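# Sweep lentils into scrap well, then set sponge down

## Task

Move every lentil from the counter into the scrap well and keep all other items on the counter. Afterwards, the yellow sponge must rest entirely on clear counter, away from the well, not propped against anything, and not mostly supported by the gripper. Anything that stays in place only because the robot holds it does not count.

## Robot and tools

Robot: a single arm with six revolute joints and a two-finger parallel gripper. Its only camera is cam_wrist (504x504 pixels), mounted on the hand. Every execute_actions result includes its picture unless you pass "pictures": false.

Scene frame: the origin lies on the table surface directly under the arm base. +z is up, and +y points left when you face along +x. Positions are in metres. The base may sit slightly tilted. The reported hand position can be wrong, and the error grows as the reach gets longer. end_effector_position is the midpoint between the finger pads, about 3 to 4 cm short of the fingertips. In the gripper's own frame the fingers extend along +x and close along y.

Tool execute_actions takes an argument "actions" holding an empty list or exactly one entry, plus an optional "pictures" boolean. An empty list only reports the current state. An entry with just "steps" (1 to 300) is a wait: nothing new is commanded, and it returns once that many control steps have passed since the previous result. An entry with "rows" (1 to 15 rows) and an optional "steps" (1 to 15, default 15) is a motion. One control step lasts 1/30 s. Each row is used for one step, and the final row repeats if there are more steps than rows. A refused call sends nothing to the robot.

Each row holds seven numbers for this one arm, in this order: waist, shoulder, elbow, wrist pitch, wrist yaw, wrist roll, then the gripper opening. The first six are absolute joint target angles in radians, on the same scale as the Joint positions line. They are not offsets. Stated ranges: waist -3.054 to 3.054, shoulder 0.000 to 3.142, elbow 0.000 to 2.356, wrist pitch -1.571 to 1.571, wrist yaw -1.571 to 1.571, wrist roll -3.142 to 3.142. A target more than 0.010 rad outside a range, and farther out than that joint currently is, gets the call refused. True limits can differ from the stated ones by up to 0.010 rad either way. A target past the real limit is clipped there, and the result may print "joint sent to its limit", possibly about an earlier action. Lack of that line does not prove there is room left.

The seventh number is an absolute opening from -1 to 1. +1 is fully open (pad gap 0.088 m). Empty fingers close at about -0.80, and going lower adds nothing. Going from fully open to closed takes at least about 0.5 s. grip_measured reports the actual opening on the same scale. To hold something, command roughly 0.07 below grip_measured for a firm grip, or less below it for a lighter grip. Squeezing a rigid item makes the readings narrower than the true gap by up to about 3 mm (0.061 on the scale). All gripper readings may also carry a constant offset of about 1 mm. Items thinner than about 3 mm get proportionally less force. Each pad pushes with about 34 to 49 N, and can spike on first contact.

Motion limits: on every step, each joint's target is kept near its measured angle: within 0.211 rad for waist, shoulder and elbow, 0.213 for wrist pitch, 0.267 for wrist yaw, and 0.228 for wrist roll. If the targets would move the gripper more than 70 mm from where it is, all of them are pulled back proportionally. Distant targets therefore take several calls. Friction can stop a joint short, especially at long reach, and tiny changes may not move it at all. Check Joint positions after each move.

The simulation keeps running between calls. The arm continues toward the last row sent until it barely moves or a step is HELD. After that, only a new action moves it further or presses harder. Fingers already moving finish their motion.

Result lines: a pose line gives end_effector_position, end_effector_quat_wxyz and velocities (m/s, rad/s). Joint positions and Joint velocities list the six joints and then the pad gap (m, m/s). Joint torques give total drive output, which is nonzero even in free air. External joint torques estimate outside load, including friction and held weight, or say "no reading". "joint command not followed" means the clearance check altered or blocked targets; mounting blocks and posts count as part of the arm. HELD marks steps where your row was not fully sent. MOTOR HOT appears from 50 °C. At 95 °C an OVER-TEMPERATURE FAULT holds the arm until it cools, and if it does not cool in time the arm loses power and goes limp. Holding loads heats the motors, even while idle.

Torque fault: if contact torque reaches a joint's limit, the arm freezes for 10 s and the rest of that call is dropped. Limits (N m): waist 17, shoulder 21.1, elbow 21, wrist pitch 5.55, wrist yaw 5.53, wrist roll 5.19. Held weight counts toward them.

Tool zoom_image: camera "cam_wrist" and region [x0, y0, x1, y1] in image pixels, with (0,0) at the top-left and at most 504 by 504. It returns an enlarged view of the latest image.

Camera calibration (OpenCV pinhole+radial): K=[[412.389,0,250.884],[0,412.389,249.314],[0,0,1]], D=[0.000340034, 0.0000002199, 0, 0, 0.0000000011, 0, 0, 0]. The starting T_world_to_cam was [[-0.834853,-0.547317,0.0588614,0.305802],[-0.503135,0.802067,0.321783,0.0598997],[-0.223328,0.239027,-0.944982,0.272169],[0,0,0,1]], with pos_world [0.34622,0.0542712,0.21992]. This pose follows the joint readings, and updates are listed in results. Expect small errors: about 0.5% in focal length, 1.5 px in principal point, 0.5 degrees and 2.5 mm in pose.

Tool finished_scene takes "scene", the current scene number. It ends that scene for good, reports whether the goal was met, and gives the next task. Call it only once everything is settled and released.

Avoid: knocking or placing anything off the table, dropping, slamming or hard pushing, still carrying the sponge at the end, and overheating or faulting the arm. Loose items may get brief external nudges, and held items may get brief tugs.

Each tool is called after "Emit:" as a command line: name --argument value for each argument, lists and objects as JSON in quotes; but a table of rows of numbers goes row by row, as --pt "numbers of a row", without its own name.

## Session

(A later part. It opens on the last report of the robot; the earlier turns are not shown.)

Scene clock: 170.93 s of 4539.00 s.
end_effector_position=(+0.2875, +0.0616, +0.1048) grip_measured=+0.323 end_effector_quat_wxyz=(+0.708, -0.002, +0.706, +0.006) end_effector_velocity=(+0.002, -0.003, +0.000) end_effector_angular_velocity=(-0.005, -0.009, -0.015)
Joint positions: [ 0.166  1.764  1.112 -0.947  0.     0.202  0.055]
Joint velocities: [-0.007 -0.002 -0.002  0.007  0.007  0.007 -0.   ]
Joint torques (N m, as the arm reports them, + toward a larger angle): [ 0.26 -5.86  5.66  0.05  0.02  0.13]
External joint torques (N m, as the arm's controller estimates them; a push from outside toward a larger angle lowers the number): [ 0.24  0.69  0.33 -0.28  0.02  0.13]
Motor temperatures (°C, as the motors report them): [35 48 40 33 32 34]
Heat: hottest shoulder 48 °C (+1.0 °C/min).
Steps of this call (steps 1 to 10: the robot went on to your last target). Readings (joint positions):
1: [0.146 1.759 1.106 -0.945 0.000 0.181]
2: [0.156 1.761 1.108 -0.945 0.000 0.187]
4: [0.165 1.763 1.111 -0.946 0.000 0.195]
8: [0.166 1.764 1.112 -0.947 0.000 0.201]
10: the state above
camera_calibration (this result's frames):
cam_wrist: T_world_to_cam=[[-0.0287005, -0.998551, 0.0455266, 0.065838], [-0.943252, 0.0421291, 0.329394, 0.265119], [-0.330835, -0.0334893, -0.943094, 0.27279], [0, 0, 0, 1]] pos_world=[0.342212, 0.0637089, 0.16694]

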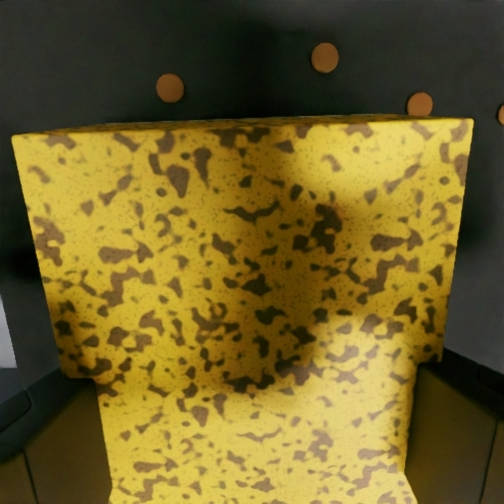

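Emit:
execute_actions --actions '[{"rows":[[0.182,1.778,1.126,-0.950,0,0.218,0.32],[0.195,1.784,1.133,-0.952,0,0.231,0.32],[0.208,1.790,1.140,-0.953,0,0.244,0.32],[0.221,1.796,1.147,-0.955,0,0.257,0.32],[0.234,1.802,1.154,-0.956,0,0.270,0.32],[0.247,1.808,1.162,-0.958,0,0.283,0.32],[0.260,1.814,1.170,-0.959,0,0.296,0.32],[0.273,1.820,1.178,-0.961,0,0.309,0.32],[0.286,1.827,1.186,-0.962,0,0.322,0.32],[0.299,1.833,1.194,-0.964,0,0.335,0.32],[0.312,1.840,1.202,-0.965,0,0.348,0.32],[0.325,1.847,1.211,-0.967,0,0.361,0.32],[0.338,1.854,1.219,-0.968,0,0.374,0.32],[0.351,1.861,1.228,-0.970,0,0.387,0.32],[0.364,1.868,1.237,-0.972,0,0.40,0.32]]}]' --pictures false

Emit:
execute_actions --actions '[{"steps":10}]'

Emit:
execute_actions --actions '[{"rows":[[0.364,1.85,1.25,-0.99,0,0.40,0.32],[0.364,1.84,1.265,-1.015,0,0.40,0.32],[0.364,1.83,1.28,-1.04,0,0.40,0.32],[0.364,1.82,1.30,-1.07,0,0.40,0.32],[0.364,1.81,1.32,-1.10,0,0.40,0.32],[0.364,1.80,1.34,-1.13,0,0.40,0.32],[0.364,1.79,1.36,-1.16,0,0.40,0.32],[0.364,1.78,1.385,-1.195,0,0.40,0.32],[0.364,1.77,1.41,-1.23,0,0.40,0.32],[0.34,1.76,1.44,-1.26,0,0.37,0.32],[0.31,1.75,1.47,-1.29,0,0.34,0.32],[0.28,1.74,1.50,-1.32,0,0.31,0.32],[0.25,1.73,1.53,-1.35,0,0.28,0.32],[0.22,1.72,1.56,-1.38,0,0.25,0.32],[0.19,1.71,1.59,-1.40,0,0.22,0.32]]}]' --pictures false

Emit:
execute_actions --actions '[{"rows":[[0.16,1.70,1.63,-1.41,0,0.19,0.32],[0.13,1.69,1.67,-1.42,0,0.16,0.32],[0.10,1.68,1.71,-1.43,0,0.13,0.32],[0.07,1.67,1.75,-1.44,0,0.10,0.32],[0.05,1.65,1.79,-1.45,0,0.07,0.32],[0.03,1.63,1.82,-1.46,0,0.05,0.32],[0.02,1.61,1.85,-1.47,0,0.05,0.32],[0.02,1.59,1.87,-1.48,0,0.05,0.32],[0.02,1.57,1.89,-1.48,0,0.05,0.32],[0.02,1.55,1.9,-1.48,0,0.05,0.32]]}]'

Scene clock: 180.13 s of 4539.00 s.
end_effector_position=(+0.2941, +0.1160, +0.1052) grip_measured=+0.323 end_effector_quat_wxyz=(+0.709, -0.002, +0.706, +0.003) end_effector_velocity=(+0.007, +0.133, -0.003) end_effector_angular_velocity=(-0.006, +0.005, +0.005)
Joint positions: [ 0.33   1.843  1.209 -0.966  0.     0.368  0.055]
Joint velocities: [ 0.379  0.208  0.252 -0.051 -0.007  0.374 -0.   ]
Joint torques (N m, as the arm reports them, + toward a larger angle): [ 0.36 -6.5   5.76  0.04  0.04  0.13]
External joint torques (N m, as the arm's controller estimates them; a push from outside toward a larger angle lowers the number): [ 0.36  0.67  0.4  -0.3   0.03  0.13]
Motor temperatures (°C, as the motors report them): [35 47 41 32 32 34]
Heat: hottest shoulder 47 °C (-2.0 °C/min).
Steps of this call (steps 1 to 30: the robot went on to your last target; steps 31 to 90: nothing new was sent; then 5.70 s passed at rest; steps 91 to 105: all 15 steps of this action). Readings (joint positions):
91: [0.168 1.765 1.113 -0.948 0.000 0.206]
92: [0.171 1.767 1.116 -0.949 0.000 0.213]
94: [0.188 1.776 1.126 -0.950 0.000 0.231]
98: [0.239 1.798 1.153 -0.955 0.000 0.278]
105: the state above

Scene clock: 180.47 s of 4539.00 s.
end_effector_position=(+0.2941, +0.1270, +0.1050) grip_measured=+0.323 end_effector_quat_wxyz=(+0.709, -0.004, +0.706, +0.004) end_effector_velocity=(-0.004, -0.001, +0.001) end_effector_angular_velocity=(-0.000, +0.019, +0.005)
Joint positions: [ 0.362  1.859  1.229 -0.97   0.     0.397  0.055]
Joint velocities: [-0.002 -0.002  0.002 -0.022 -0.007 -0.007 -0.   ]
Joint torques (N m, as the arm reports them, + toward a larger angle): [ 0.05 -6.56  5.64  0.08  0.04  0.11]
External joint torques (N m, as the arm's controller estimates them; a push from outside toward a larger angle lowers the number): [ 0.04  0.81  0.2  -0.26  0.02  0.11]
Motor temperatures (°C, as the motors report them): [35 47 41 32 32 34]
Heat: hottest shoulder 47 °C (-2.0 °C/min).
Steps of this call (steps 1 to 10: the robot went on to your last target). Readings (joint positions):
1: [0.342 1.849 1.216 -0.966 0.000 0.377]
2: [0.351 1.853 1.221 -0.967 0.000 0.383]
4: [0.361 1.857 1.226 -0.968 0.000 0.390]
8: [0.362 1.858 1.228 -0.970 0.000 0.396]
10: the state above
camera_calibration (this result's frames):
cam_wrist: T_world_to_cam=[[-0.0277301, -0.998318, 0.0509172, 0.130502], [-0.943762, 0.0429348, 0.327827, 0.268722], [-0.329462, -0.038963, -0.943365, 0.277662], [0, 0, 0, 1]] pos_world=[0.348707, 0.129563, 0.167197]

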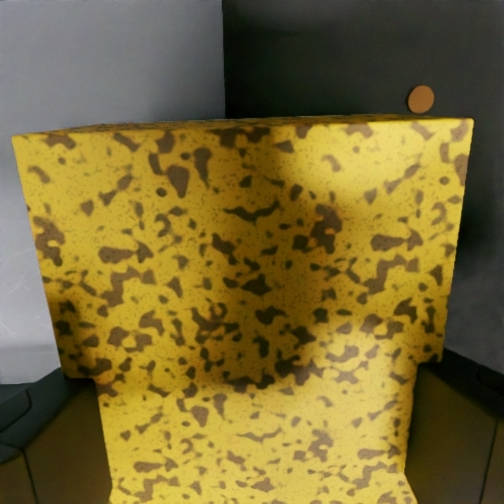

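Scene clock: 180.97 s of 4539.00 s.
end_effector_position=(+0.2990, +0.0960, +0.2099) grip_measured=+0.323 end_effector_quat_wxyz=(+0.720, -0.005, +0.694, +0.015) end_effector_velocity=(+0.083, -0.282, +0.309) end_effector_angular_velocity=(+0.112, -0.372, -0.118)
Joint positions: [ 0.266  1.745  1.514 -1.335 -0.     0.284  0.055]
Joint velocities: [-0.916 -0.305  0.867 -0.784  0.007 -0.799 -0.   ]
Joint torques (N m, as the arm reports them, + toward a larger angle): [-0.63 -8.34  6.16  0.04  0.05 -0.05]
External joint torques (N m, as the arm's controller estimates them; a push from outside toward a larger angle lowers the number): [-0.41 -1.25  0.39 -0.3  -0.01 -0.05]
Motor temperatures (°C, as the motors report them): [35 47 41 32 32 34]
Heat: hottest shoulder 47 °C (-2.0 °C/min).
Steps of this call (steps 1 to 15: all 15 steps of this action). Readings (joint positions):
1: [0.362 1.859 1.231 -0.975 0.000 0.397]
2: [0.362 1.859 1.237 -0.987 0.000 0.397]
4: [0.362 1.854 1.256 -1.022 0.000 0.397]
8: [0.362 1.819 1.325 -1.125 0.000 0.398]
15: the state above

Scene clock: 181.47 s of 4539.00 s.
end_effector_position=(+0.3048, +0.0178, +0.3759) grip_measured=+0.323 end_effector_quat_wxyz=(+0.856, +0.010, +0.516, +0.018) end_effector_velocity=(-0.020, -0.001, +0.046) end_effector_angular_velocity=(-0.001, -0.140, +0.032)
Joint positions: [ 0.023  1.538  1.9   -1.476 -0.     0.054  0.055]
Joint velocities: [-0.002 -0.085  0.076 -0.022 -0.007 -0.037 -0.   ]
Joint torques (N m, as the arm reports them, + toward a larger angle): [-0.15 -3.16  4.34  0.78  0.01 -0.02]
External joint torques (N m, as the arm's controller estimates them; a push from outside toward a larger angle lowers the number): [-0.14 -0.53  0.13 -0.32  0.01 -0.02]
Motor temperatures (°C, as the motors report them): [35 47 41 32 32 34]
Heat: hottest shoulder 47 °C (-2.0 °C/min).
Steps of this call (steps 1 to 15: all 15 steps of this action). Readings (joint positions):
1: [0.235 1.735 1.545 -1.359 -0.000 0.257]
2: [0.203 1.725 1.578 -1.377 -0.000 0.228]
4: [0.141 1.708 1.651 -1.404 -0.000 0.170]
8: [0.043 1.650 1.792 -1.449 -0.000 0.082]
15: the state above
camera_calibration (this result's frames):
cam_wrist: T_world_to_cam=[[-0.0375201, -0.999263, -0.00815364, 0.0331011], [-0.988611, 0.0383077, -0.145538, 0.386445], [0.145743, 0.00260018, -0.989319, 0.4042], [0, 0, 0, 1]] pos_world=[0.324376, 0.0172219, 0.456396]

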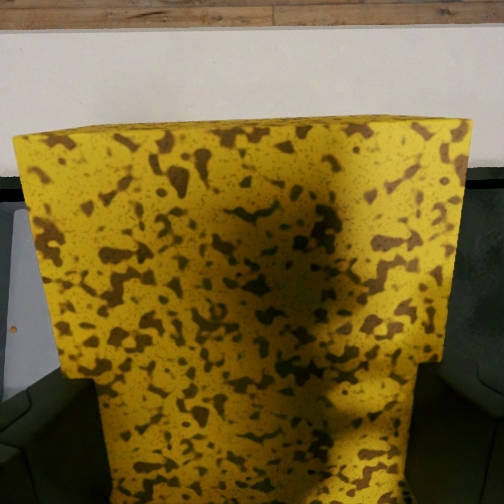

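Emit:
execute_actions --actions '[{"rows":[[0.0,1.56,1.865,-1.455,0,0.03,0.32],[-0.025,1.583,1.83,-1.43,0,0.005,0.32],[-0.05,1.606,1.795,-1.405,0,-0.02,0.32],[-0.075,1.629,1.76,-1.38,0,-0.045,0.32],[-0.10,1.652,1.725,-1.355,0,-0.07,0.32],[-0.125,1.675,1.69,-1.33,0,-0.095,0.32],[-0.15,1.698,1.655,-1.305,0,-0.12,0.32],[-0.175,1.721,1.62,-1.28,0,-0.145,0.32],[-0.20,1.744,1.585,-1.26,0,-0.17,0.32],[-0.225,1.767,1.55,-1.24,0,-0.195,0.32],[-0.25,1.79,1.515,-1.22,0,-0.22,0.32],[-0.275,1.81,1.48,-1.195,0,-0.245,0.32],[-0.295,1.83,1.445,-1.17,0,-0.26,0.32],[-0.305,1.845,1.42,-1.15,0,-0.27,0.32],[-0.31,1.855,1.396,-1.137,0,-0.272,0.32]]}]' --pictures false

Emit:
execute_actions --actions '[{"steps":12}]'

Emit:
execute_actions --actions '[{"rows":[[-0.31,1.862,1.385,-1.125,0,-0.272,0.32],[-0.31,1.867,1.376,-1.111,0,-0.272,0.32],[-0.31,1.872,1.367,-1.097,0,-0.272,0.32],[-0.31,1.877,1.358,-1.083,0,-0.272,0.32],[-0.31,1.882,1.349,-1.069,0,-0.272,0.32],[-0.31,1.887,1.34,-1.055,0,-0.272,0.32],[-0.31,1.892,1.331,-1.042,0,-0.272,0.32],[-0.31,1.897,1.322,-1.029,0,-0.272,0.32],[-0.31,1.902,1.314,-1.017,0,-0.272,0.32],[-0.31,1.906,1.307,-1.007,0,-0.272,0.32],[-0.31,1.909,1.301,-0.999,0,-0.272,0.32],[-0.31,1.912,1.296,-0.992,0,-0.272,0.32],[-0.31,1.914,1.293,-0.988,0,-0.272,0.32],[-0.31,1.915,1.291,-0.985,0,-0.272,0.32]]}]' --pictures false

Emit:
execute_actions --actions '[{"steps":12}]'

Scene clock: 200.93 s of 4539.00 s.
end_effector_position=(+0.3309, -0.0809, +0.1752) grip_measured=+0.323 end_effector_quat_wxyz=(+0.731, -0.001, +0.682, +0.003) end_effector_velocity=(-0.132, -0.158, -0.415) end_effector_angular_velocity=(+0.196, +0.908, -0.135)
Joint positions: [-0.279  1.818  1.469 -1.183 -0.    -0.238  0.055]
Joint velocities: [-0.554  0.54  -0.921  0.535  0.007 -0.403  0.   ]
Joint torques (N m, as the arm reports them, + toward a larger angle): [ 1.18 -8.2   5.13  0.35  0.   -0.08]
External joint torques (N m, as the arm's controller estimates them; a push from outside toward a larger angle lowers the number): [ 0.03  0.81 -1.28 -0.02  0.14 -0.04]
Motor temperatures (°C, as the motors report them): [35 45 41 33 32 34]
Heat: hottest shoulder 45 °C (-3.0 °C/min).
Steps of this call (steps 1 to 15: the robot went on to your last target; steps 16 to 90: nothing new was sent; then 15.97 s passed at rest; steps 91 to 105: all 15 steps of this action). Readings (joint positions):
91: [0.021 1.548 1.896 -1.474 -0.000 0.046]
92: [0.013 1.549 1.884 -1.462 -0.000 0.035]
94: [-0.019 1.562 1.843 -1.425 -0.000 0.001]
98: [-0.109 1.649 1.720 -1.336 -0.000 -0.085]
105: the state above

Scene clock: 201.33 s of 4539.00 s.
end_effector_position=(+0.3213, -0.0890, +0.1460) grip_measured=+0.323 end_effector_quat_wxyz=(+0.710, +0.005, +0.704, +0.008) end_effector_velocity=(+0.000, -0.004, +0.000) end_effector_angular_velocity=(-0.009, -0.005, -0.000)
Joint positions: [-0.31   1.855  1.402 -1.14   0.    -0.269  0.055]
Joint velocities: [-0.007 -0.002 -0.002  0.007  0.007 -0.007  0.   ]
Joint torques (N m, as the arm reports them, + toward a larger angle): [ 0.22 -7.62  4.78  0.33 -0.01 -0.05]
External joint torques (N m, as the arm's controller estimates them; a push from outside toward a larger angle lowers the number): [ 0.1  -0.03 -0.91 -0.03  0.02 -0.05]
Motor temperatures (°C, as the motors report them): [35 45 41 33 32 34]
Heat: hottest shoulder 45 °C (-3.0 °C/min).
Steps of this call (steps 1 to 12: the robot went on to your last target). Readings (joint positions):
1: [-0.294 1.833 1.444 -1.171 -0.000 -0.248]
2: [-0.304 1.845 1.426 -1.163 0.000 -0.254]
4: [-0.311 1.856 1.406 -1.152 0.000 -0.262]
8: [-0.310 1.855 1.403 -1.140 0.000 -0.268]
12: the state above
camera_calibration (this result's frames):
cam_wrist: T_world_to_cam=[[-0.0345286, -0.998841, 0.0335364, -0.0818585], [-0.945098, 0.0435449, 0.323873, 0.291325], [-0.324958, -0.0205123, -0.945506, 0.317428], [0, 0, 0, 1]] pos_world=[0.375654, -0.0879382, 0.208523]

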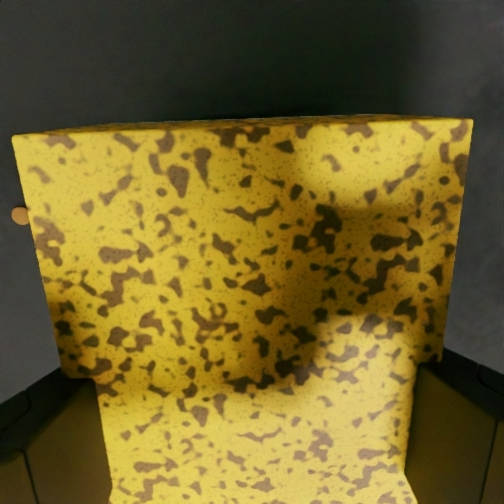

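Scene clock: 201.83 s of 4539.00 s.
end_effector_position=(+0.3231, -0.0887, +0.1064) grip_measured=+0.323 end_effector_quat_wxyz=(+0.708, +0.005, +0.706, +0.009) end_effector_velocity=(-0.010, +0.004, -0.041) end_effector_angular_velocity=(+0.022, +0.052, -0.009)
Joint positions: [-0.31   1.905  1.304 -0.998  0.    -0.27   0.055]
Joint velocities: [-0.002  0.056 -0.095  0.095 -0.007  0.007  0.   ]
Joint torques (N m, as the arm reports them, + toward a larger angle): [ 0.23 -7.32  4.53  0.4  -0.02 -0.07]
External joint torques (N m, as the arm's controller estimates them; a push from outside toward a larger angle lowers the number): [ 0.07  0.84 -1.15  0.04  0.02 -0.07]
Motor temperatures (°C, as the motors report them): [35 45 41 33 32 34]
Heat: hottest shoulder 45 °C (-3.0 °C/min).
Steps of this call (steps 1 to 15: all 15 steps of this action). Readings (joint positions):
1: [-0.310 1.855 1.401 -1.136 0.000 -0.269]
2: [-0.310 1.855 1.398 -1.129 0.000 -0.269]
4: [-0.310 1.857 1.386 -1.109 0.000 -0.269]
8: [-0.310 1.875 1.352 -1.060 0.000 -0.270]
15: the state above

Scene clock: 202.23 s of 4539.00 s.
end_effector_position=(+0.3239, -0.0889, +0.1047) grip_measured=+0.323 end_effector_quat_wxyz=(+0.710, +0.005, +0.705, +0.008) end_effector_velocity=(+0.001, +0.002, +0.000) end_effector_angular_velocity=(+0.005, -0.009, +0.010)
Joint positions: [-0.31   1.907  1.299 -0.987  0.    -0.27   0.055]
Joint velocities: [ 0.002 -0.002 -0.002  0.007 -0.007 -0.007 -0.   ]
Joint torques (N m, as the arm reports them, + toward a larger angle): [ 0.24 -6.78  4.23  0.34  0.01 -0.08]
External joint torques (N m, as the arm's controller estimates them; a push from outside toward a larger angle lowers the number): [-0.01  0.97 -1.2   0.01  0.05 -0.08]
Motor temperatures (°C, as the motors report them): [35 45 41 33 32 34]
Heat: hottest shoulder 45 °C (-3.0 °C/min).
Steps of this call (steps 1 to 12: the robot went on to your last target). Readings (joint positions):
1: [-0.310 1.906 1.301 -0.995 0.000 -0.270]
2: [-0.310 1.907 1.300 -0.992 0.000 -0.270]
4: [-0.310 1.907 1.299 -0.990 0.000 -0.270]
8: [-0.310 1.907 1.299 -0.988 0.000 -0.270]
12: the state above
camera_calibration (this result's frames):
cam_wrist: T_world_to_cam=[[-0.0336484, -0.998888, 0.03302, -0.0804559], [-0.94442, 0.0425891, 0.325972, 0.306591], [-0.327016, -0.0202163, -0.944803, 0.279744], [0, 0, 0, 1]] pos_world=[0.378324, -0.0877684, 0.16702]

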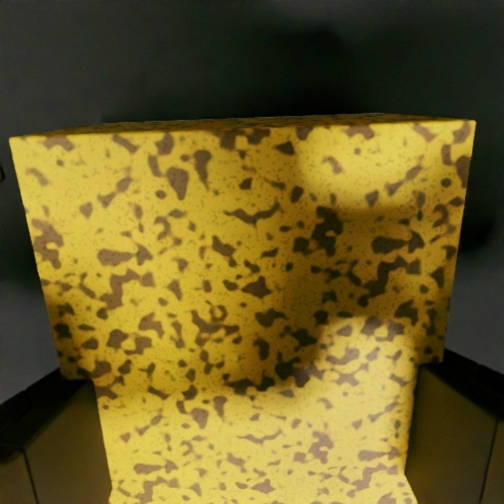

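Emit:
execute_actions --actions '[{"rows":[[-0.298,1.903,1.288,-0.985,0,-0.258,0.32],[-0.286,1.897,1.284,-0.984,0,-0.246,0.32],[-0.274,1.893,1.280,-0.983,0,-0.234,0.32],[-0.262,1.890,1.276,-0.982,0,-0.222,0.32],[-0.250,1.887,1.272,-0.981,0,-0.210,0.32],[-0.238,1.884,1.268,-0.980,0,-0.198,0.32],[-0.226,1.882,1.264,-0.979,0,-0.186,0.32],[-0.214,1.879,1.261,-0.979,0,-0.174,0.32],[-0.202,1.877,1.257,-0.978,0,-0.162,0.32],[-0.190,1.875,1.254,-0.977,0,-0.150,0.32],[-0.178,1.873,1.251,-0.976,0,-0.138,0.32],[-0.166,1.871,1.248,-0.975,0,-0.126,0.32],[-0.154,1.869,1.245,-0.975,0,-0.114,0.32],[-0.142,1.867,1.242,-0.974,0,-0.102,0.32],[-0.130,1.865,1.240,-0.973,0,-0.090,0.32]]}]' --pictures false

Emit:
execute_actions --actions '[{"rows":[[-0.118,1.865,1.24,-0.974,0,-0.078,0.32],[-0.105,1.866,1.24,-0.974,0,-0.066,0.32],[-0.093,1.867,1.24,-0.974,0,-0.054,0.32],[-0.081,1.868,1.241,-0.974,0,-0.042,0.32],[-0.068,1.869,1.242,-0.974,0,-0.029,0.32],[-0.056,1.870,1.243,-0.974,0,-0.017,0.32],[-0.044,1.872,1.244,-0.974,0,-0.005,0.32],[-0.031,1.874,1.245,-0.974,0,0.007,0.32],[-0.019,1.876,1.246,-0.974,0,0.02,0.32],[-0.007,1.877,1.248,-0.974,0,0.032,0.32],[0.006,1.878,1.249,-0.974,0,0.044,0.32],[0.018,1.880,1.251,-0.974,0,0.056,0.32],[0.030,1.881,1.252,-0.974,0,0.069,0.32],[0.043,1.882,1.254,-0.975,0,0.081,0.32],[0.055,1.883,1.255,-0.975,0,0.093,0.32]]}]' --pictures false

Emit:
execute_actions --actions '[{"rows":[[0.066,1.885,1.257,-0.976,0,0.104,0.32],[0.077,1.886,1.259,-0.976,0,0.115,0.32],[0.088,1.888,1.261,-0.977,0,0.126,0.32],[0.099,1.890,1.264,-0.977,0,0.137,0.32],[0.110,1.892,1.266,-0.978,0,0.148,0.32],[0.121,1.894,1.269,-0.979,0,0.159,0.32],[0.132,1.896,1.272,-0.979,0,0.170,0.32],[0.143,1.898,1.275,-0.980,0,0.181,0.32],[0.154,1.900,1.278,-0.981,0,0.192,0.32],[0.165,1.903,1.281,-0.982,0,0.203,0.32],[0.176,1.905,1.284,-0.983,0,0.214,0.32],[0.187,1.908,1.288,-0.984,0,0.225,0.32],[0.198,1.911,1.292,-0.985,0,0.236,0.32],[0.209,1.914,1.296,-0.986,0,0.247,0.32],[0.220,1.918,1.301,-0.987,0,0.258,0.32]]}]'

Emit:
execute_actions --actions '[{"rows":[[0.230,1.922,1.306,-0.988,0,0.268,0.32],[0.240,1.926,1.311,-0.990,0,0.278,0.32],[0.250,1.930,1.316,-0.991,0,0.288,0.32],[0.260,1.933,1.321,-0.992,0,0.298,0.32],[0.270,1.937,1.327,-0.994,0,0.308,0.32],[0.280,1.941,1.332,-0.995,0,0.318,0.32],[0.290,1.945,1.338,-0.996,0,0.328,0.32],[0.300,1.949,1.343,-0.998,0,0.338,0.32],[0.310,1.953,1.349,-0.999,0,0.348,0.32],[0.320,1.957,1.355,-1.001,0,0.358,0.32],[0.330,1.961,1.361,-1.002,0,0.368,0.32],[0.338,1.964,1.365,-1.003,0,0.376,0.32],[0.345,1.967,1.369,-1.004,0,0.383,0.32]]}]'

Scene clock: 217.83 s of 4539.00 s.
end_effector_position=(+0.3238, -0.0384, +0.1039) grip_measured=+0.323 end_effector_quat_wxyz=(+0.708, +0.004, +0.707, +0.007) end_effector_velocity=(-0.008, +0.117, -0.002) end_effector_angular_velocity=(-0.002, +0.013, -0.024)
Joint positions: [-0.161  1.879  1.255 -0.977  0.    -0.12   0.055]
Joint velocities: [ 0.349 -0.061 -0.095  0.022 -0.007  0.374 -0.   ]
Joint torques (N m, as the arm reports them, + toward a larger angle): [ 0.46 -8.52  4.12  0.36 -0.01  0.08]
External joint torques (N m, as the arm's controller estimates them; a push from outside toward a larger angle lowers the number): [ 0.3  -0.98 -1.32  0.01  0.02  0.08]
Motor temperatures (°C, as the motors report them): [35 45 40 33 32 34]
Heat: hottest shoulder 45 °C (-4.0 °C/min).
Steps of this call (steps 1 to 30: the robot went on to your last target; steps 31 to 90: nothing new was sent; then 12.10 s passed at rest; steps 91 to 105: all 15 steps of this action). Readings (joint positions):
91: [-0.310 1.907 1.298 -0.987 0.000 -0.269]
92: [-0.307 1.907 1.297 -0.986 0.000 -0.263]
94: [-0.294 1.905 1.292 -0.985 0.000 -0.246]
98: [-0.247 1.895 1.278 -0.982 0.000 -0.203]
105: the state above

Scene clock: 218.33 s of 4539.00 s.
end_effector_position=(+0.3241, +0.0216, +0.1044) grip_measured=+0.323 end_effector_quat_wxyz=(+0.707, +0.001, +0.707, +0.006) end_effector_velocity=(-0.010, +0.117, +0.001) end_effector_angular_velocity=(-0.019, +0.006, +0.019)
Joint positions: [ 0.023  1.875  1.25  -0.976  0.     0.062  0.055]
Joint velocities: [ 0.364 -0.002 -0.002 -0.007  0.007  0.344 -0.   ]
Joint torques (N m, as the arm reports them, + toward a larger angle): [ 0.31 -6.81  5.33  0.28  0.01  0.15]
External joint torques (N m, as the arm's controller estimates them; a push from outside toward a larger angle lowers the number): [ 0.29  0.57 -0.07 -0.03  0.01  0.15]
Motor temperatures (°C, as the motors report them): [35 45 40 33 32 34]
Heat: hottest shoulder 45 °C (-4.0 °C/min).
Steps of this call (steps 1 to 15: all 15 steps of this action). Readings (joint positions):
1: [-0.150 1.877 1.253 -0.977 0.000 -0.108]
2: [-0.138 1.876 1.251 -0.977 0.000 -0.096]
4: [-0.114 1.875 1.250 -0.976 0.000 -0.072]
8: [-0.064 1.875 1.250 -0.976 0.000 -0.023]
15: the state above

Scene clock: 218.83 s of 4539.00 s.
end_effector_position=(+0.3229, +0.0775, +0.1049) grip_measured=+0.323 end_effector_quat_wxyz=(+0.708, -0.001, +0.706, +0.004) end_effector_velocity=(-0.004, +0.109, -0.001) end_effector_angular_velocity=(-0.019, +0.008, +0.039)
Joint positions: [ 0.191  1.901  1.283 -0.983  0.     0.23   0.055]
Joint velocities: [ 0.325  0.09   0.115 -0.037  0.007  0.286 -0.   ]
Joint torques (N m, as the arm reports them, + toward a larger angle): [ 0.32 -6.59  5.58  0.04  0.02  0.1 ]
External joint torques (N m, as the arm's controller estimates them; a push from outside toward a larger angle lowers the number): [ 0.31  1.01  0.19 -0.3   0.02  0.11]
Motor temperatures (°C, as the motors report them): [35 45 40 33 32 34]
Heat: hottest shoulder 45 °C (-4.0 °C/min).
Steps of this call (steps 1 to 15: all 15 steps of this action). Readings (joint positions):
1: [0.035 1.875 1.250 -0.976 0.000 0.074]
2: [0.047 1.875 1.250 -0.976 0.000 0.086]
4: [0.070 1.877 1.251 -0.976 0.000 0.108]
8: [0.114 1.884 1.261 -0.976 0.000 0.153]
15: the state above
camera_calibration (this result's frames):
cam_wrist: T_world_to_cam=[[-0.0320911, -0.998403, 0.0464911, 0.0837622], [-0.942782, 0.0456823, 0.330266, 0.297284], [-0.331863, -0.0332324, -0.942742, 0.285322], [0, 0, 0, 1]] pos_world=[0.37765, 0.0795298, 0.166908]

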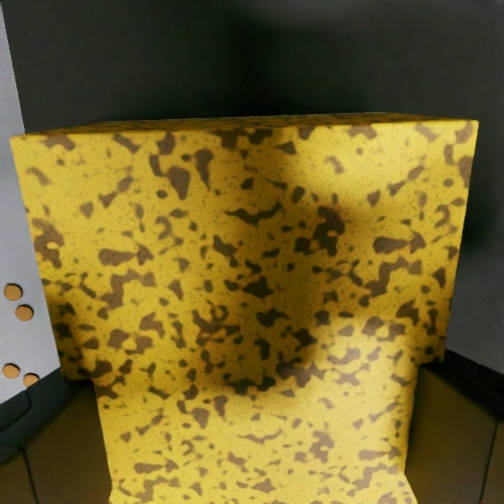

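Scene clock: 219.33 s of 4539.00 s.
end_effector_position=(+0.3225, +0.1298, +0.1053) grip_measured=+0.323 end_effector_quat_wxyz=(+0.709, -0.004, +0.705, +0.005) end_effector_velocity=(-0.013, +0.058, +0.000) end_effector_angular_velocity=(+0.010, +0.022, +0.064)
Joint positions: [ 0.337  1.954  1.357 -1.     0.     0.371  0.055]
Joint velocities: [ 0.159  0.046  0.066 -0.037 -0.022  0.095  0.   ]
Joint torques (N m, as the arm reports them, + toward a larger angle): [-0.34 -7.45  5.67 -0.02  0.04  0.05]
External joint torques (N m, as the arm's controller estimates them; a push from outside toward a larger angle lowers the number): [ 0.16  0.71  0.26 -0.3  -0.02  0.03]
Motor temperatures (°C, as the motors report them): [35 46 41 33 32 34]
Heat: hottest shoulder 46 °C (-3.0 °C/min).
Steps of this call (steps 1 to 15: all 15 steps of this action). Readings (joint positions):
1: [0.202 1.904 1.288 -0.984 0.000 0.241]
2: [0.212 1.908 1.292 -0.985 0.000 0.251]
4: [0.233 1.915 1.302 -0.987 0.000 0.272]
8: [0.273 1.930 1.323 -0.993 0.000 0.312]
15: the state above
camera_calibration (this result's frames):
cam_wrist: T_world_to_cam=[[-0.0270457, -0.998415, 0.049351, 0.133933], [-0.944395, 0.0417042, 0.326158, 0.295879], [-0.327699, -0.0377856, -0.944026, 0.286775], [0, 0, 0, 1]] pos_world=[0.377025, 0.132218, 0.16761]

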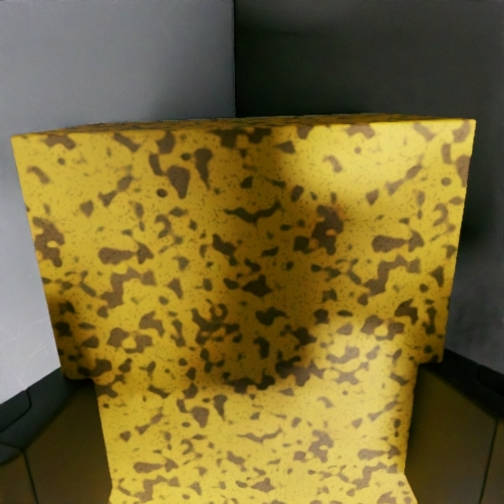

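Emit:
execute_actions --actions '[{"rows":[[0.345,1.95,1.38,-1.02,0,0.383,0.32],[0.345,1.944,1.392,-1.04,0,0.383,0.32],[0.345,1.938,1.405,-1.06,0,0.383,0.32],[0.345,1.932,1.418,-1.08,0,0.383,0.32],[0.345,1.926,1.431,-1.10,0,0.383,0.32],[0.345,1.92,1.444,-1.12,0,0.383,0.32],[0.345,1.914,1.457,-1.14,0,0.383,0.32],[0.34,1.908,1.47,-1.157,0,0.378,0.32],[0.325,1.903,1.47,-1.157,0,0.363,0.32],[0.30,1.898,1.465,-1.156,0,0.338,0.32],[0.27,1.893,1.46,-1.155,0,0.308,0.32],[0.235,1.888,1.455,-1.153,0,0.273,0.32],[0.20,1.883,1.45,-1.152,0,0.238,0.32],[0.165,1.879,1.445,-1.15,0,0.203,0.32],[0.13,1.875,1.44,-1.149,0,0.168,0.32]]}]' --pictures false

Emit:
execute_actions --actions '[{"rows":[[0.095,1.872,1.435,-1.148,0,0.133,0.32],[0.06,1.869,1.43,-1.147,0,0.098,0.32],[0.025,1.866,1.425,-1.146,0,0.063,0.32],[-0.01,1.863,1.42,-1.145,0,0.028,0.32],[-0.045,1.86,1.416,-1.144,0,-0.007,0.32],[-0.08,1.858,1.412,-1.143,0,-0.042,0.32],[-0.115,1.856,1.408,-1.142,0,-0.077,0.32],[-0.15,1.855,1.405,-1.141,0,-0.112,0.32],[-0.185,1.854,1.403,-1.14,0,-0.147,0.32],[-0.22,1.853,1.401,-1.139,0,-0.182,0.32],[-0.25,1.852,1.399,-1.138,0,-0.212,0.32],[-0.275,1.851,1.398,-1.137,0,-0.237,0.32],[-0.293,1.85,1.397,-1.137,0,-0.255,0.32],[-0.304,1.85,1.396,-1.137,0,-0.266,0.32],[-0.31,1.85,1.396,-1.137,0,-0.272,0.32]]}]'

Emit:
execute_actions --actions '[{"rows":[[-0.31,1.858,1.39,-1.13,0,-0.272,0.32],[-0.31,1.865,1.38,-1.116,0,-0.272,0.32],[-0.31,1.872,1.367,-1.097,0,-0.272,0.32],[-0.31,1.877,1.358,-1.083,0,-0.272,0.32],[-0.31,1.882,1.349,-1.069,0,-0.272,0.32],[-0.31,1.887,1.34,-1.055,0,-0.272,0.32],[-0.31,1.892,1.331,-1.042,0,-0.272,0.32],[-0.31,1.897,1.322,-1.029,0,-0.272,0.32],[-0.31,1.902,1.314,-1.017,0,-0.272,0.32],[-0.31,1.906,1.307,-1.007,0,-0.272,0.32],[-0.31,1.909,1.301,-0.999,0,-0.272,0.32],[-0.31,1.912,1.296,-0.992,0,-0.272,0.32],[-0.31,1.914,1.293,-0.988,0,-0.272,0.32],[-0.31,1.915,1.291,-0.985,0,-0.272,0.32]]}]' --pictures false

Emit:
execute_actions --actions '[{"rows":[[-0.31,1.915,1.291,-0.985,0,-0.272,0.32],[-0.31,1.915,1.291,-0.985,0,-0.272,0.32],[-0.31,1.915,1.291,-0.985,0,-0.272,0.32],[-0.31,1.915,1.291,-0.985,0,-0.272,0.32],[-0.31,1.915,1.291,-0.985,0,-0.272,0.32],[-0.31,1.915,1.291,-0.985,0,-0.272,0.32],[-0.31,1.915,1.291,-0.985,0,-0.272,0.4],[-0.31,1.915,1.291,-0.985,0,-0.272,0.5],[-0.31,1.915,1.291,-0.985,0,-0.272,0.6],[-0.31,1.915,1.291,-0.985,0,-0.272,0.7],[-0.31,1.915,1.291,-0.985,0,-0.272,0.85],[-0.31,1.915,1.291,-0.985,0,-0.272,1]]}]'

Emit:
execute_actions --actions '[{"rows":[[-0.31,1.90,1.31,-1.0,0,-0.272,1],[-0.31,1.89,1.325,-1.025,0,-0.272,1],[-0.31,1.88,1.345,-1.055,0,-0.272,1],[-0.31,1.87,1.365,-1.09,0,-0.272,1],[-0.31,1.86,1.39,-1.125,0,-0.272,1],[-0.31,1.847,1.415,-1.165,0,-0.272,1],[-0.31,1.835,1.44,-1.2,0,-0.272,1],[-0.30,1.82,1.475,-1.24,0,-0.26,1],[-0.28,1.80,1.51,-1.28,0,-0.24,1],[-0.255,1.78,1.55,-1.31,0,-0.21,1],[-0.23,1.76,1.59,-1.34,0,-0.18,1],[-0.20,1.74,1.63,-1.37,0,-0.15,1],[-0.17,1.72,1.67,-1.39,0,-0.12,1],[-0.14,1.70,1.71,-1.41,0,-0.09,1],[-0.11,1.68,1.75,-1.43,0,-0.06,1]]}]' --pictures false

Emit:
execute_actions --actions '[{"rows":[[-0.08,1.665,1.79,-1.45,0,-0.04,1],[-0.05,1.65,1.82,-1.465,0,-0.02,1],[-0.02,1.635,1.85,-1.48,0,0,1],[0.01,1.62,1.87,-1.49,0,0,1],[0.03,1.61,1.89,-1.5,0,0,1],[0.05,1.6,1.9,-1.5,0,0,1]]}]'

Scene clock: 241.23 s of 4539.00 s.
end_effector_position=(+0.3325, +0.0903, +0.1496) grip_measured=+0.323 end_effector_quat_wxyz=(+0.713, -0.005, +0.701, +0.012) end_effector_velocity=(+0.093, -0.358, +0.017) end_effector_angular_velocity=(+0.036, -0.039, -0.136)
Joint positions: [ 0.22   1.891  1.454 -1.147 -0.001  0.242  0.055]
Joint velocities: [-1.067 -0.066 -0.012 -0.007 -0.007 -0.93  -0.   ]
Joint torques (N m, as the arm reports them, + toward a larger angle): [-0.76 -8.86  4.34  0.08  0.05 -0.09]
External joint torques (N m, as the arm's controller estimates them; a push from outside toward a larger angle lowers the number): [-0.4  -1.18 -0.91 -0.21 -0.01 -0.1 ]
Motor temperatures (°C, as the motors report them): [35 46 42 33 32 34]
Heat: hottest shoulder 46 °C (-1.0 °C/min).
Steps of this call (steps 1 to 15: the robot went on to your last target; steps 16 to 100: nothing new was sent; then 18.07 s passed at rest; steps 101 to 115: all 15 steps of this action). Readings (joint positions):
101: [0.344 1.957 1.363 -1.007 0.000 0.381]
102: [0.344 1.957 1.368 -1.016 0.000 0.381]
104: [0.344 1.956 1.383 -1.044 0.000 0.381]
108: [0.344 1.936 1.430 -1.114 0.000 0.381]
115: the state above

Scene clock: 241.73 s of 4539.00 s.
end_effector_position=(+0.3250, -0.0796, +0.1453) grip_measured=+0.323 end_effector_quat_wxyz=(+0.710, +0.008, +0.704, +0.004) end_effector_velocity=(-0.054, -0.174, -0.005) end_effector_angular_velocity=(+0.039, +0.014, -0.043)
Joint positions: [-0.281  1.862  1.407 -1.139 -0.    -0.229  0.055]
Joint velocities: [-0.549 -0.027 -0.042 -0.007 -0.022 -0.505 -0.   ]
Joint torques (N m, as the arm reports them, + toward a larger angle): [ 1.52 -8.96  4.51  0.31  0.03 -0.08]
External joint torques (N m, as the arm's controller estimates them; a push from outside toward a larger angle lowers the number): [ 0.11 -1.35 -1.07 -0.01  0.2  -0.04]
Motor temperatures (°C, as the motors report them): [35 46 42 33 32 34]
Heat: hottest shoulder 46 °C (-1.0 °C/min).
Steps of this call (steps 1 to 15: all 15 steps of this action). Readings (joint positions):
1: [0.184 1.889 1.452 -1.147 -0.001 0.210]
2: [0.146 1.887 1.449 -1.147 -0.001 0.177]
4: [0.072 1.881 1.440 -1.147 -0.001 0.110]
8: [-0.067 1.870 1.422 -1.144 -0.001 -0.029]
15: the state above
camera_calibration (this result's frames):
cam_wrist: T_world_to_cam=[[-0.0447356, -0.998452, 0.033045, -0.0689017], [-0.944069, 0.0530702, 0.325449, 0.294811], [-0.326699, -0.0166376, -0.944982, 0.318929], [0, 0, 0, 1]] pos_world=[0.379433, -0.0791345, 0.207713]

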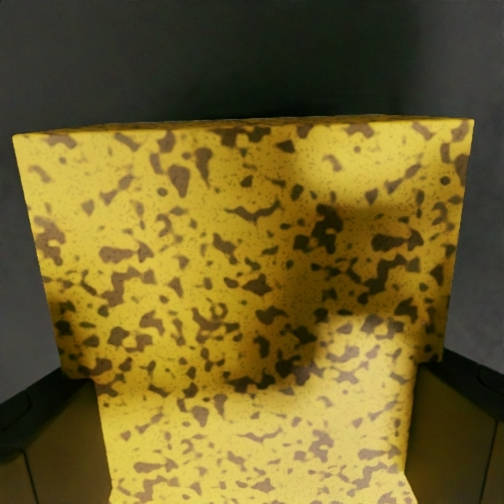

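Scene clock: 242.23 s of 4539.00 s.
end_effector_position=(+0.3231, -0.0885, +0.1063) grip_measured=+0.323 end_effector_quat_wxyz=(+0.708, +0.005, +0.706, +0.009) end_effector_velocity=(-0.008, +0.003, -0.042) end_effector_angular_velocity=(+0.005, +0.047, -0.004)
Joint positions: [-0.31   1.905  1.303 -0.998 -0.    -0.269  0.055]
Joint velocities: [ 0.002  0.056 -0.1    0.11   0.007  0.007 -0.   ]
Joint torques (N m, as the arm reports them, + toward a larger angle): [ 0.18 -7.21  4.73  0.36  0.   -0.07]
External joint torques (N m, as the arm's controller estimates them; a push from outside toward a larger angle lowers the number): [-0.01  1.   -0.99  0.    0.04 -0.07]
Motor temperatures (°C, as the motors report them): [35 46 42 33 32 34]
Heat: hottest shoulder 46 °C (-1.0 °C/min).
Steps of this call (steps 1 to 15: all 15 steps of this action). Readings (joint positions):
1: [-0.296 1.862 1.404 -1.138 -0.000 -0.242]
2: [-0.305 1.862 1.401 -1.132 -0.000 -0.250]
4: [-0.310 1.862 1.387 -1.110 -0.000 -0.260]
8: [-0.310 1.874 1.352 -1.061 -0.000 -0.268]
15: the state above

Scene clock: 242.73 s of 4539.00 s.
end_effector_position=(+0.3239, -0.0887, +0.1045) grip_measured=+0.900 end_effector_quat_wxyz=(+0.710, +0.005, +0.705, +0.009) end_effector_velocity=(-0.004, -0.001, +0.003) end_effector_angular_velocity=(-0.004, +0.013, +0.020)
Joint positions: [-0.31   1.907  1.299 -0.987 -0.    -0.27   0.083]
Joint velocities: [-0.002 -0.007  0.002 -0.022  0.007 -0.022  0.052]
Joint torques (N m, as the arm reports them, + toward a larger angle): [ 0.18 -6.76  4.36  0.36  0.   -0.09]
External joint torques (N m, as the arm's controller estimates them; a push from outside toward a larger angle lowers the number): [ 0.02  1.06 -1.12  0.02  0.04 -0.08]
Motor temperatures (°C, as the motors report them): [35 46 42 33 32 34]
Heat: hottest shoulder 46 °C (-1.0 °C/min).
Steps of this call (steps 1 to 15: all 15 steps of this action). Readings (joint positions):
1: [-0.310 1.906 1.301 -0.995 -0.000 -0.269]
2: [-0.310 1.907 1.299 -0.993 -0.000 -0.270]
4: [-0.310 1.907 1.299 -0.990 -0.000 -0.270]
8: [-0.310 1.907 1.299 -0.988 -0.000 -0.270]
15: the state above
camera_calibration (this result's frames):
cam_wrist: T_world_to_cam=[[-0.0332506, -0.998916, 0.0325732, -0.0803368], [-0.94435, 0.0420725, 0.326241, 0.306554], [-0.327257, -0.0199128, -0.944725, 0.279648], [0, 0, 0, 1]] pos_world=[0.37834, -0.0875786, 0.166797]

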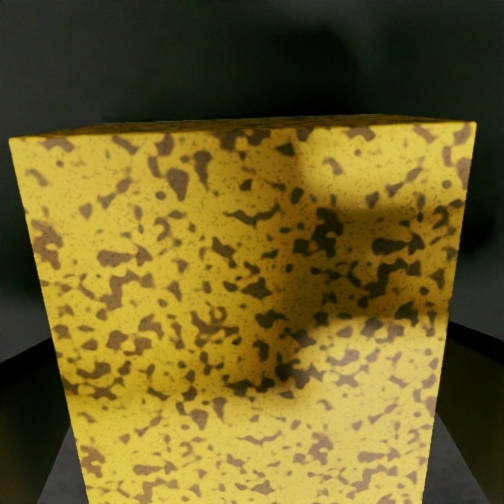

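Scene clock: 243.23 s of 4539.00 s.
end_effector_position=(+0.3292, -0.0490, +0.2456) grip_measured=+0.987 end_effector_quat_wxyz=(+0.755, +0.004, +0.656, -0.005) end_effector_velocity=(+0.052, +0.298, +0.512) end_effector_angular_velocity=(-0.075, -1.173, +0.135)
Joint positions: [-0.184  1.741  1.65  -1.369 -0.    -0.127  0.087]
Joint velocities: [ 0.916 -0.618  1.189 -0.637 -0.007  0.769  0.   ]
Joint torques (N m, as the arm reports them, + toward a larger angle): [ 0.19 -8.51  5.86  0.06  0.    0.12]
External joint torques (N m, as the arm's controller estimates them; a push from outside toward a larger angle lowers the number): [ 0.17 -1.16  0.17 -0.31  0.05  0.13]
Motor temperatures (°C, as the motors report them): [35 47 42 33 32 34]
Heat: hottest shoulder 47 °C (+0.0 °C/min).
Steps of this call (steps 1 to 15: all 15 steps of this action). Readings (joint positions):
1: [-0.310 1.907 1.299 -0.987 -0.000 -0.270]
2: [-0.310 1.907 1.302 -0.997 -0.000 -0.270]
4: [-0.310 1.904 1.319 -1.037 -0.000 -0.270]
8: [-0.310 1.869 1.398 -1.159 -0.000 -0.269]
15: the state above

Scene clock: 243.73 s of 4539.00 s.
end_effector_position=(+0.3122, +0.0258, +0.3558) grip_measured=+0.987 end_effector_quat_wxyz=(+0.834, -0.022, +0.550, +0.042) end_effector_velocity=(+0.004, +0.002, -0.004) end_effector_angular_velocity=(-0.003, +0.007, +0.026)
Joint positions: [ 0.046  1.597  1.897 -1.497 -0.    -0.003  0.087]
Joint velocities: [ 0.002  0.012 -0.002  0.007 -0.007 -0.022 -0.   ]
Joint torques (N m, as the arm reports them, + toward a larger angle): [ 0.33 -5.64  5.37  0.67  0.06  0.11]
External joint torques (N m, as the arm's controller estimates them; a push from outside toward a larger angle lowers the number): [ 0.25  0.27 -0.38 -0.3   0.08  0.1 ]
Motor temperatures (°C, as the motors report them): [35 47 42 33 32 34]
Heat: hottest shoulder 47 °C (+0.0 °C/min).
Steps of this call (steps 1 to 15: all 15 steps of this action). Readings (joint positions):
1: [-0.153 1.721 1.690 -1.392 -0.000 -0.101]
2: [-0.121 1.702 1.729 -1.412 -0.000 -0.078]
4: [-0.059 1.664 1.798 -1.447 -0.000 -0.039]
8: [0.033 1.605 1.881 -1.486 -0.000 -0.012]
15: the state above
camera_calibration (this result's frames):
cam_wrist: T_world_to_cam=[[0.0385282, -0.998979, 0.0235858, 0.00621545], [-0.997025, -0.0400082, -0.0658752, 0.366831], [0.0667516, -0.0209776, -0.997549, 0.411377], [0, 0, 0, 1]] pos_world=[0.33804, 0.0295151, 0.434388]

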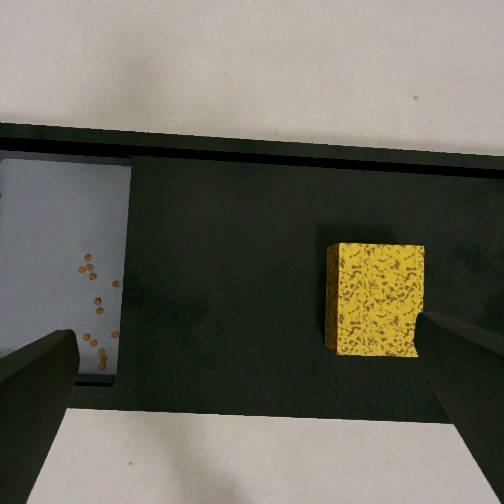

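Emit:
execute_actions --actions '[{"rows":[[0.5,1.6,1.9,-1.5,0,0,1]]}]'

Emit:
execute_actions --actions '[{"rows":[[-0.7,1.65,1.9,-1.45,0,0,1]]}]'

Emit:
execute_actions --actions '[{"steps":20}]'

Scene clock: 250.27 s of 4539.00 s.
end_effector_position=(+0.2675, +0.1632, +0.3552) grip_measured=+0.987 end_effector_quat_wxyz=(+0.804, -0.148, +0.531, +0.223) end_effector_velocity=(-0.001, -0.003, -0.001) end_effector_angular_velocity=(-0.017, -0.002, +0.015)
Joint positions: [ 0.495  1.599  1.897 -1.498 -0.004  0.001  0.087]
Joint velocities: [-0.002 -0.002 -0.002 -0.007  0.007 -0.022  0.   ]
Joint torques (N m, as the arm reports them, + toward a larger angle): [ 0.29 -5.46  5.34  0.68  0.17 -0.01]
External joint torques (N m, as the arm's controller estimates them; a push from outside toward a larger angle lowers the number): [ 0.27 -0.01 -0.15 -0.32  0.17 -0.01]
Motor temperatures (°C, as the motors report them): [35 46 42 33 32 34]
Heat: hottest shoulder 46 °C (+0.0 °C/min).
Steps of this call (steps 1 to 15: the robot went on to your last target; steps 16 to 90: nothing new was sent; then 3.03 s passed at rest; steps 91 to 105: all 15 steps of this action). Readings (joint positions):
91: [0.070 1.597 1.897 -1.498 0.013 0.001]
92: [0.120 1.597 1.897 -1.498 0.013 0.001]
94: [0.247 1.597 1.897 -1.498 0.005 0.001]
98: [0.461 1.599 1.897 -1.498 -0.005 0.001]
105: the state above
camera_calibration (this result's frames):
cam_wrist: T_world_to_cam=[[0.466815, -0.88371, 0.0337773, 0.00823445], [-0.881426, -0.468036, -0.0634838, 0.365736], [0.0719103, -0.000137015, -0.997411, 0.411819], [0, 0, 0, 1]] pos_world=[0.288912, 0.178511, 0.433693]

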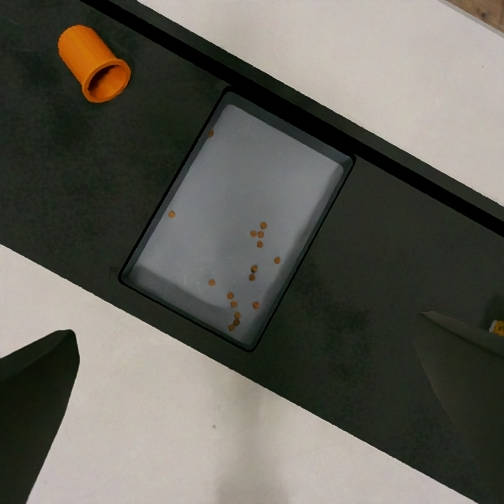

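Scene clock: 250.77 s of 4539.00 s.
end_effector_position=(+0.3148, -0.1181, +0.3407) grip_measured=+0.988 end_effector_quat_wxyz=(+0.820, +0.104, +0.546, -0.134) end_effector_velocity=(-0.213, -0.604, -0.012) end_effector_angular_velocity=(+0.062, +0.008, -1.871)
Joint positions: [-0.388  1.654  1.9   -1.45  -0.003 -0.001  0.087]
Joint velocities: [-1.868 -0.002  0.002  0.007 -0.007  0.007  0.   ]
Joint torques (N m, as the arm reports them, + toward a larger angle): [-0.19 -6.79  5.29  0.79  0.15  0.06]
External joint torques (N m, as the arm's controller estimates them; a push from outside toward a larger angle lowers the number): [-0.35  0.06 -0.48 -0.03  0.18  0.06]
Motor temperatures (°C, as the motors report them): [35 46 42 33 32 34]
Heat: hottest shoulder 46 °C (+0.0 °C/min).
Steps of this call (steps 1 to 15: all 15 steps of this action). Readings (joint positions):
1: [0.474 1.605 1.897 -1.494 -0.014 -0.001]
2: [0.426 1.610 1.898 -1.478 -0.014 -0.001]
4: [0.305 1.627 1.900 -1.459 -0.006 -0.001]
8: [0.052 1.654 1.900 -1.451 -0.004 -0.001]
15: the state above
camera_calibration (this result's frames):
cam_wrist: T_world_to_cam=[[-0.384612, -0.923041, 0.00835271, 0.0100155], [-0.922036, 0.383732, -0.0509837, 0.383975], [0.0438548, -0.0273104, -0.998665, 0.399992], [0, 0, 0, 1]] pos_world=[0.340349, -0.127175, 0.41895]

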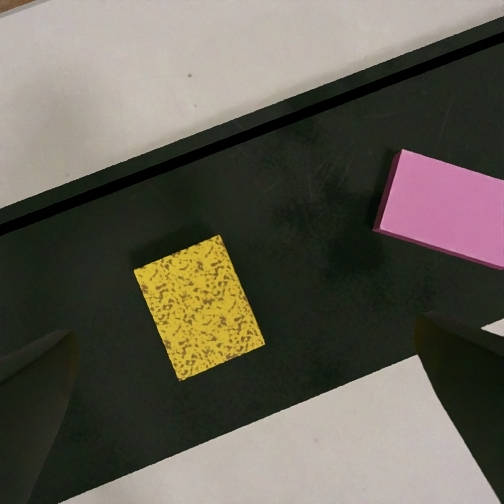

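Scene clock: 251.43 s of 4539.00 s.
end_effector_position=(+0.2638, -0.2122, +0.3381) grip_measured=+0.988 end_effector_quat_wxyz=(+0.787, +0.189, +0.527, -0.259) end_effector_velocity=(-0.004, +0.004, -0.005) end_effector_angular_velocity=(+0.013, +0.029, +0.035)
Joint positions: [-0.698  1.654  1.9   -1.449  0.004 -0.001  0.087]
Joint velocities: [-0.002 -0.002 -0.012 -0.022 -0.007 -0.037 -0.   ]
Joint torques (N m, as the arm reports them, + toward a larger angle): [ 0.   -6.98  5.32  0.73 -0.1   0.03]
External joint torques (N m, as the arm's controller estimates them; a push from outside toward a larger angle lowers the number): [-0.17 -0.95 -0.25 -0.23 -0.08  0.03]
Motor temperatures (°C, as the motors report them): [35 46 42 33 32 34]
Heat: hottest shoulder 46 °C (+0.0 °C/min).
Steps of this call (steps 1 to 20: the robot went on to your last target). Readings (joint positions):
1: [-0.450 1.654 1.900 -1.449 -0.003 -0.001]
2: [-0.513 1.654 1.900 -1.449 -0.003 -0.001]
4: [-0.625 1.654 1.900 -1.449 0.003 -0.001]
8: [-0.698 1.654 1.900 -1.449 0.005 -0.001]
20: the state above
camera_calibration (this result's frames):
cam_wrist: T_world_to_cam=[[-0.649857, -0.760006, 0.00878717, 0.00807342], [-0.759564, 0.648977, -0.043488, 0.38387], [0.0273484, -0.0349354, -0.999015, 0.399834], [0, 0, 0, 1]] pos_world=[0.285886, -0.229019, 0.416063]

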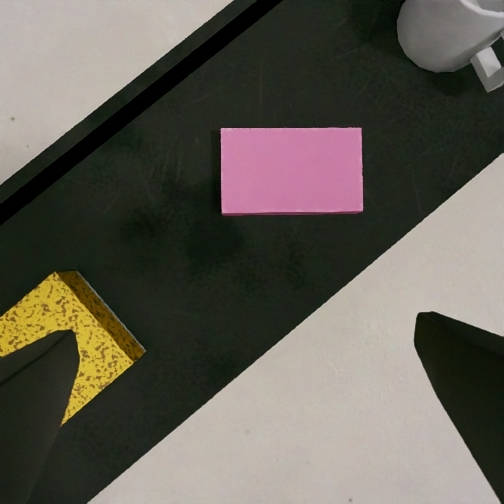

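All 16 are in the well.

Emit:
finished_scene --scene 1

The scene is finished: the task was done.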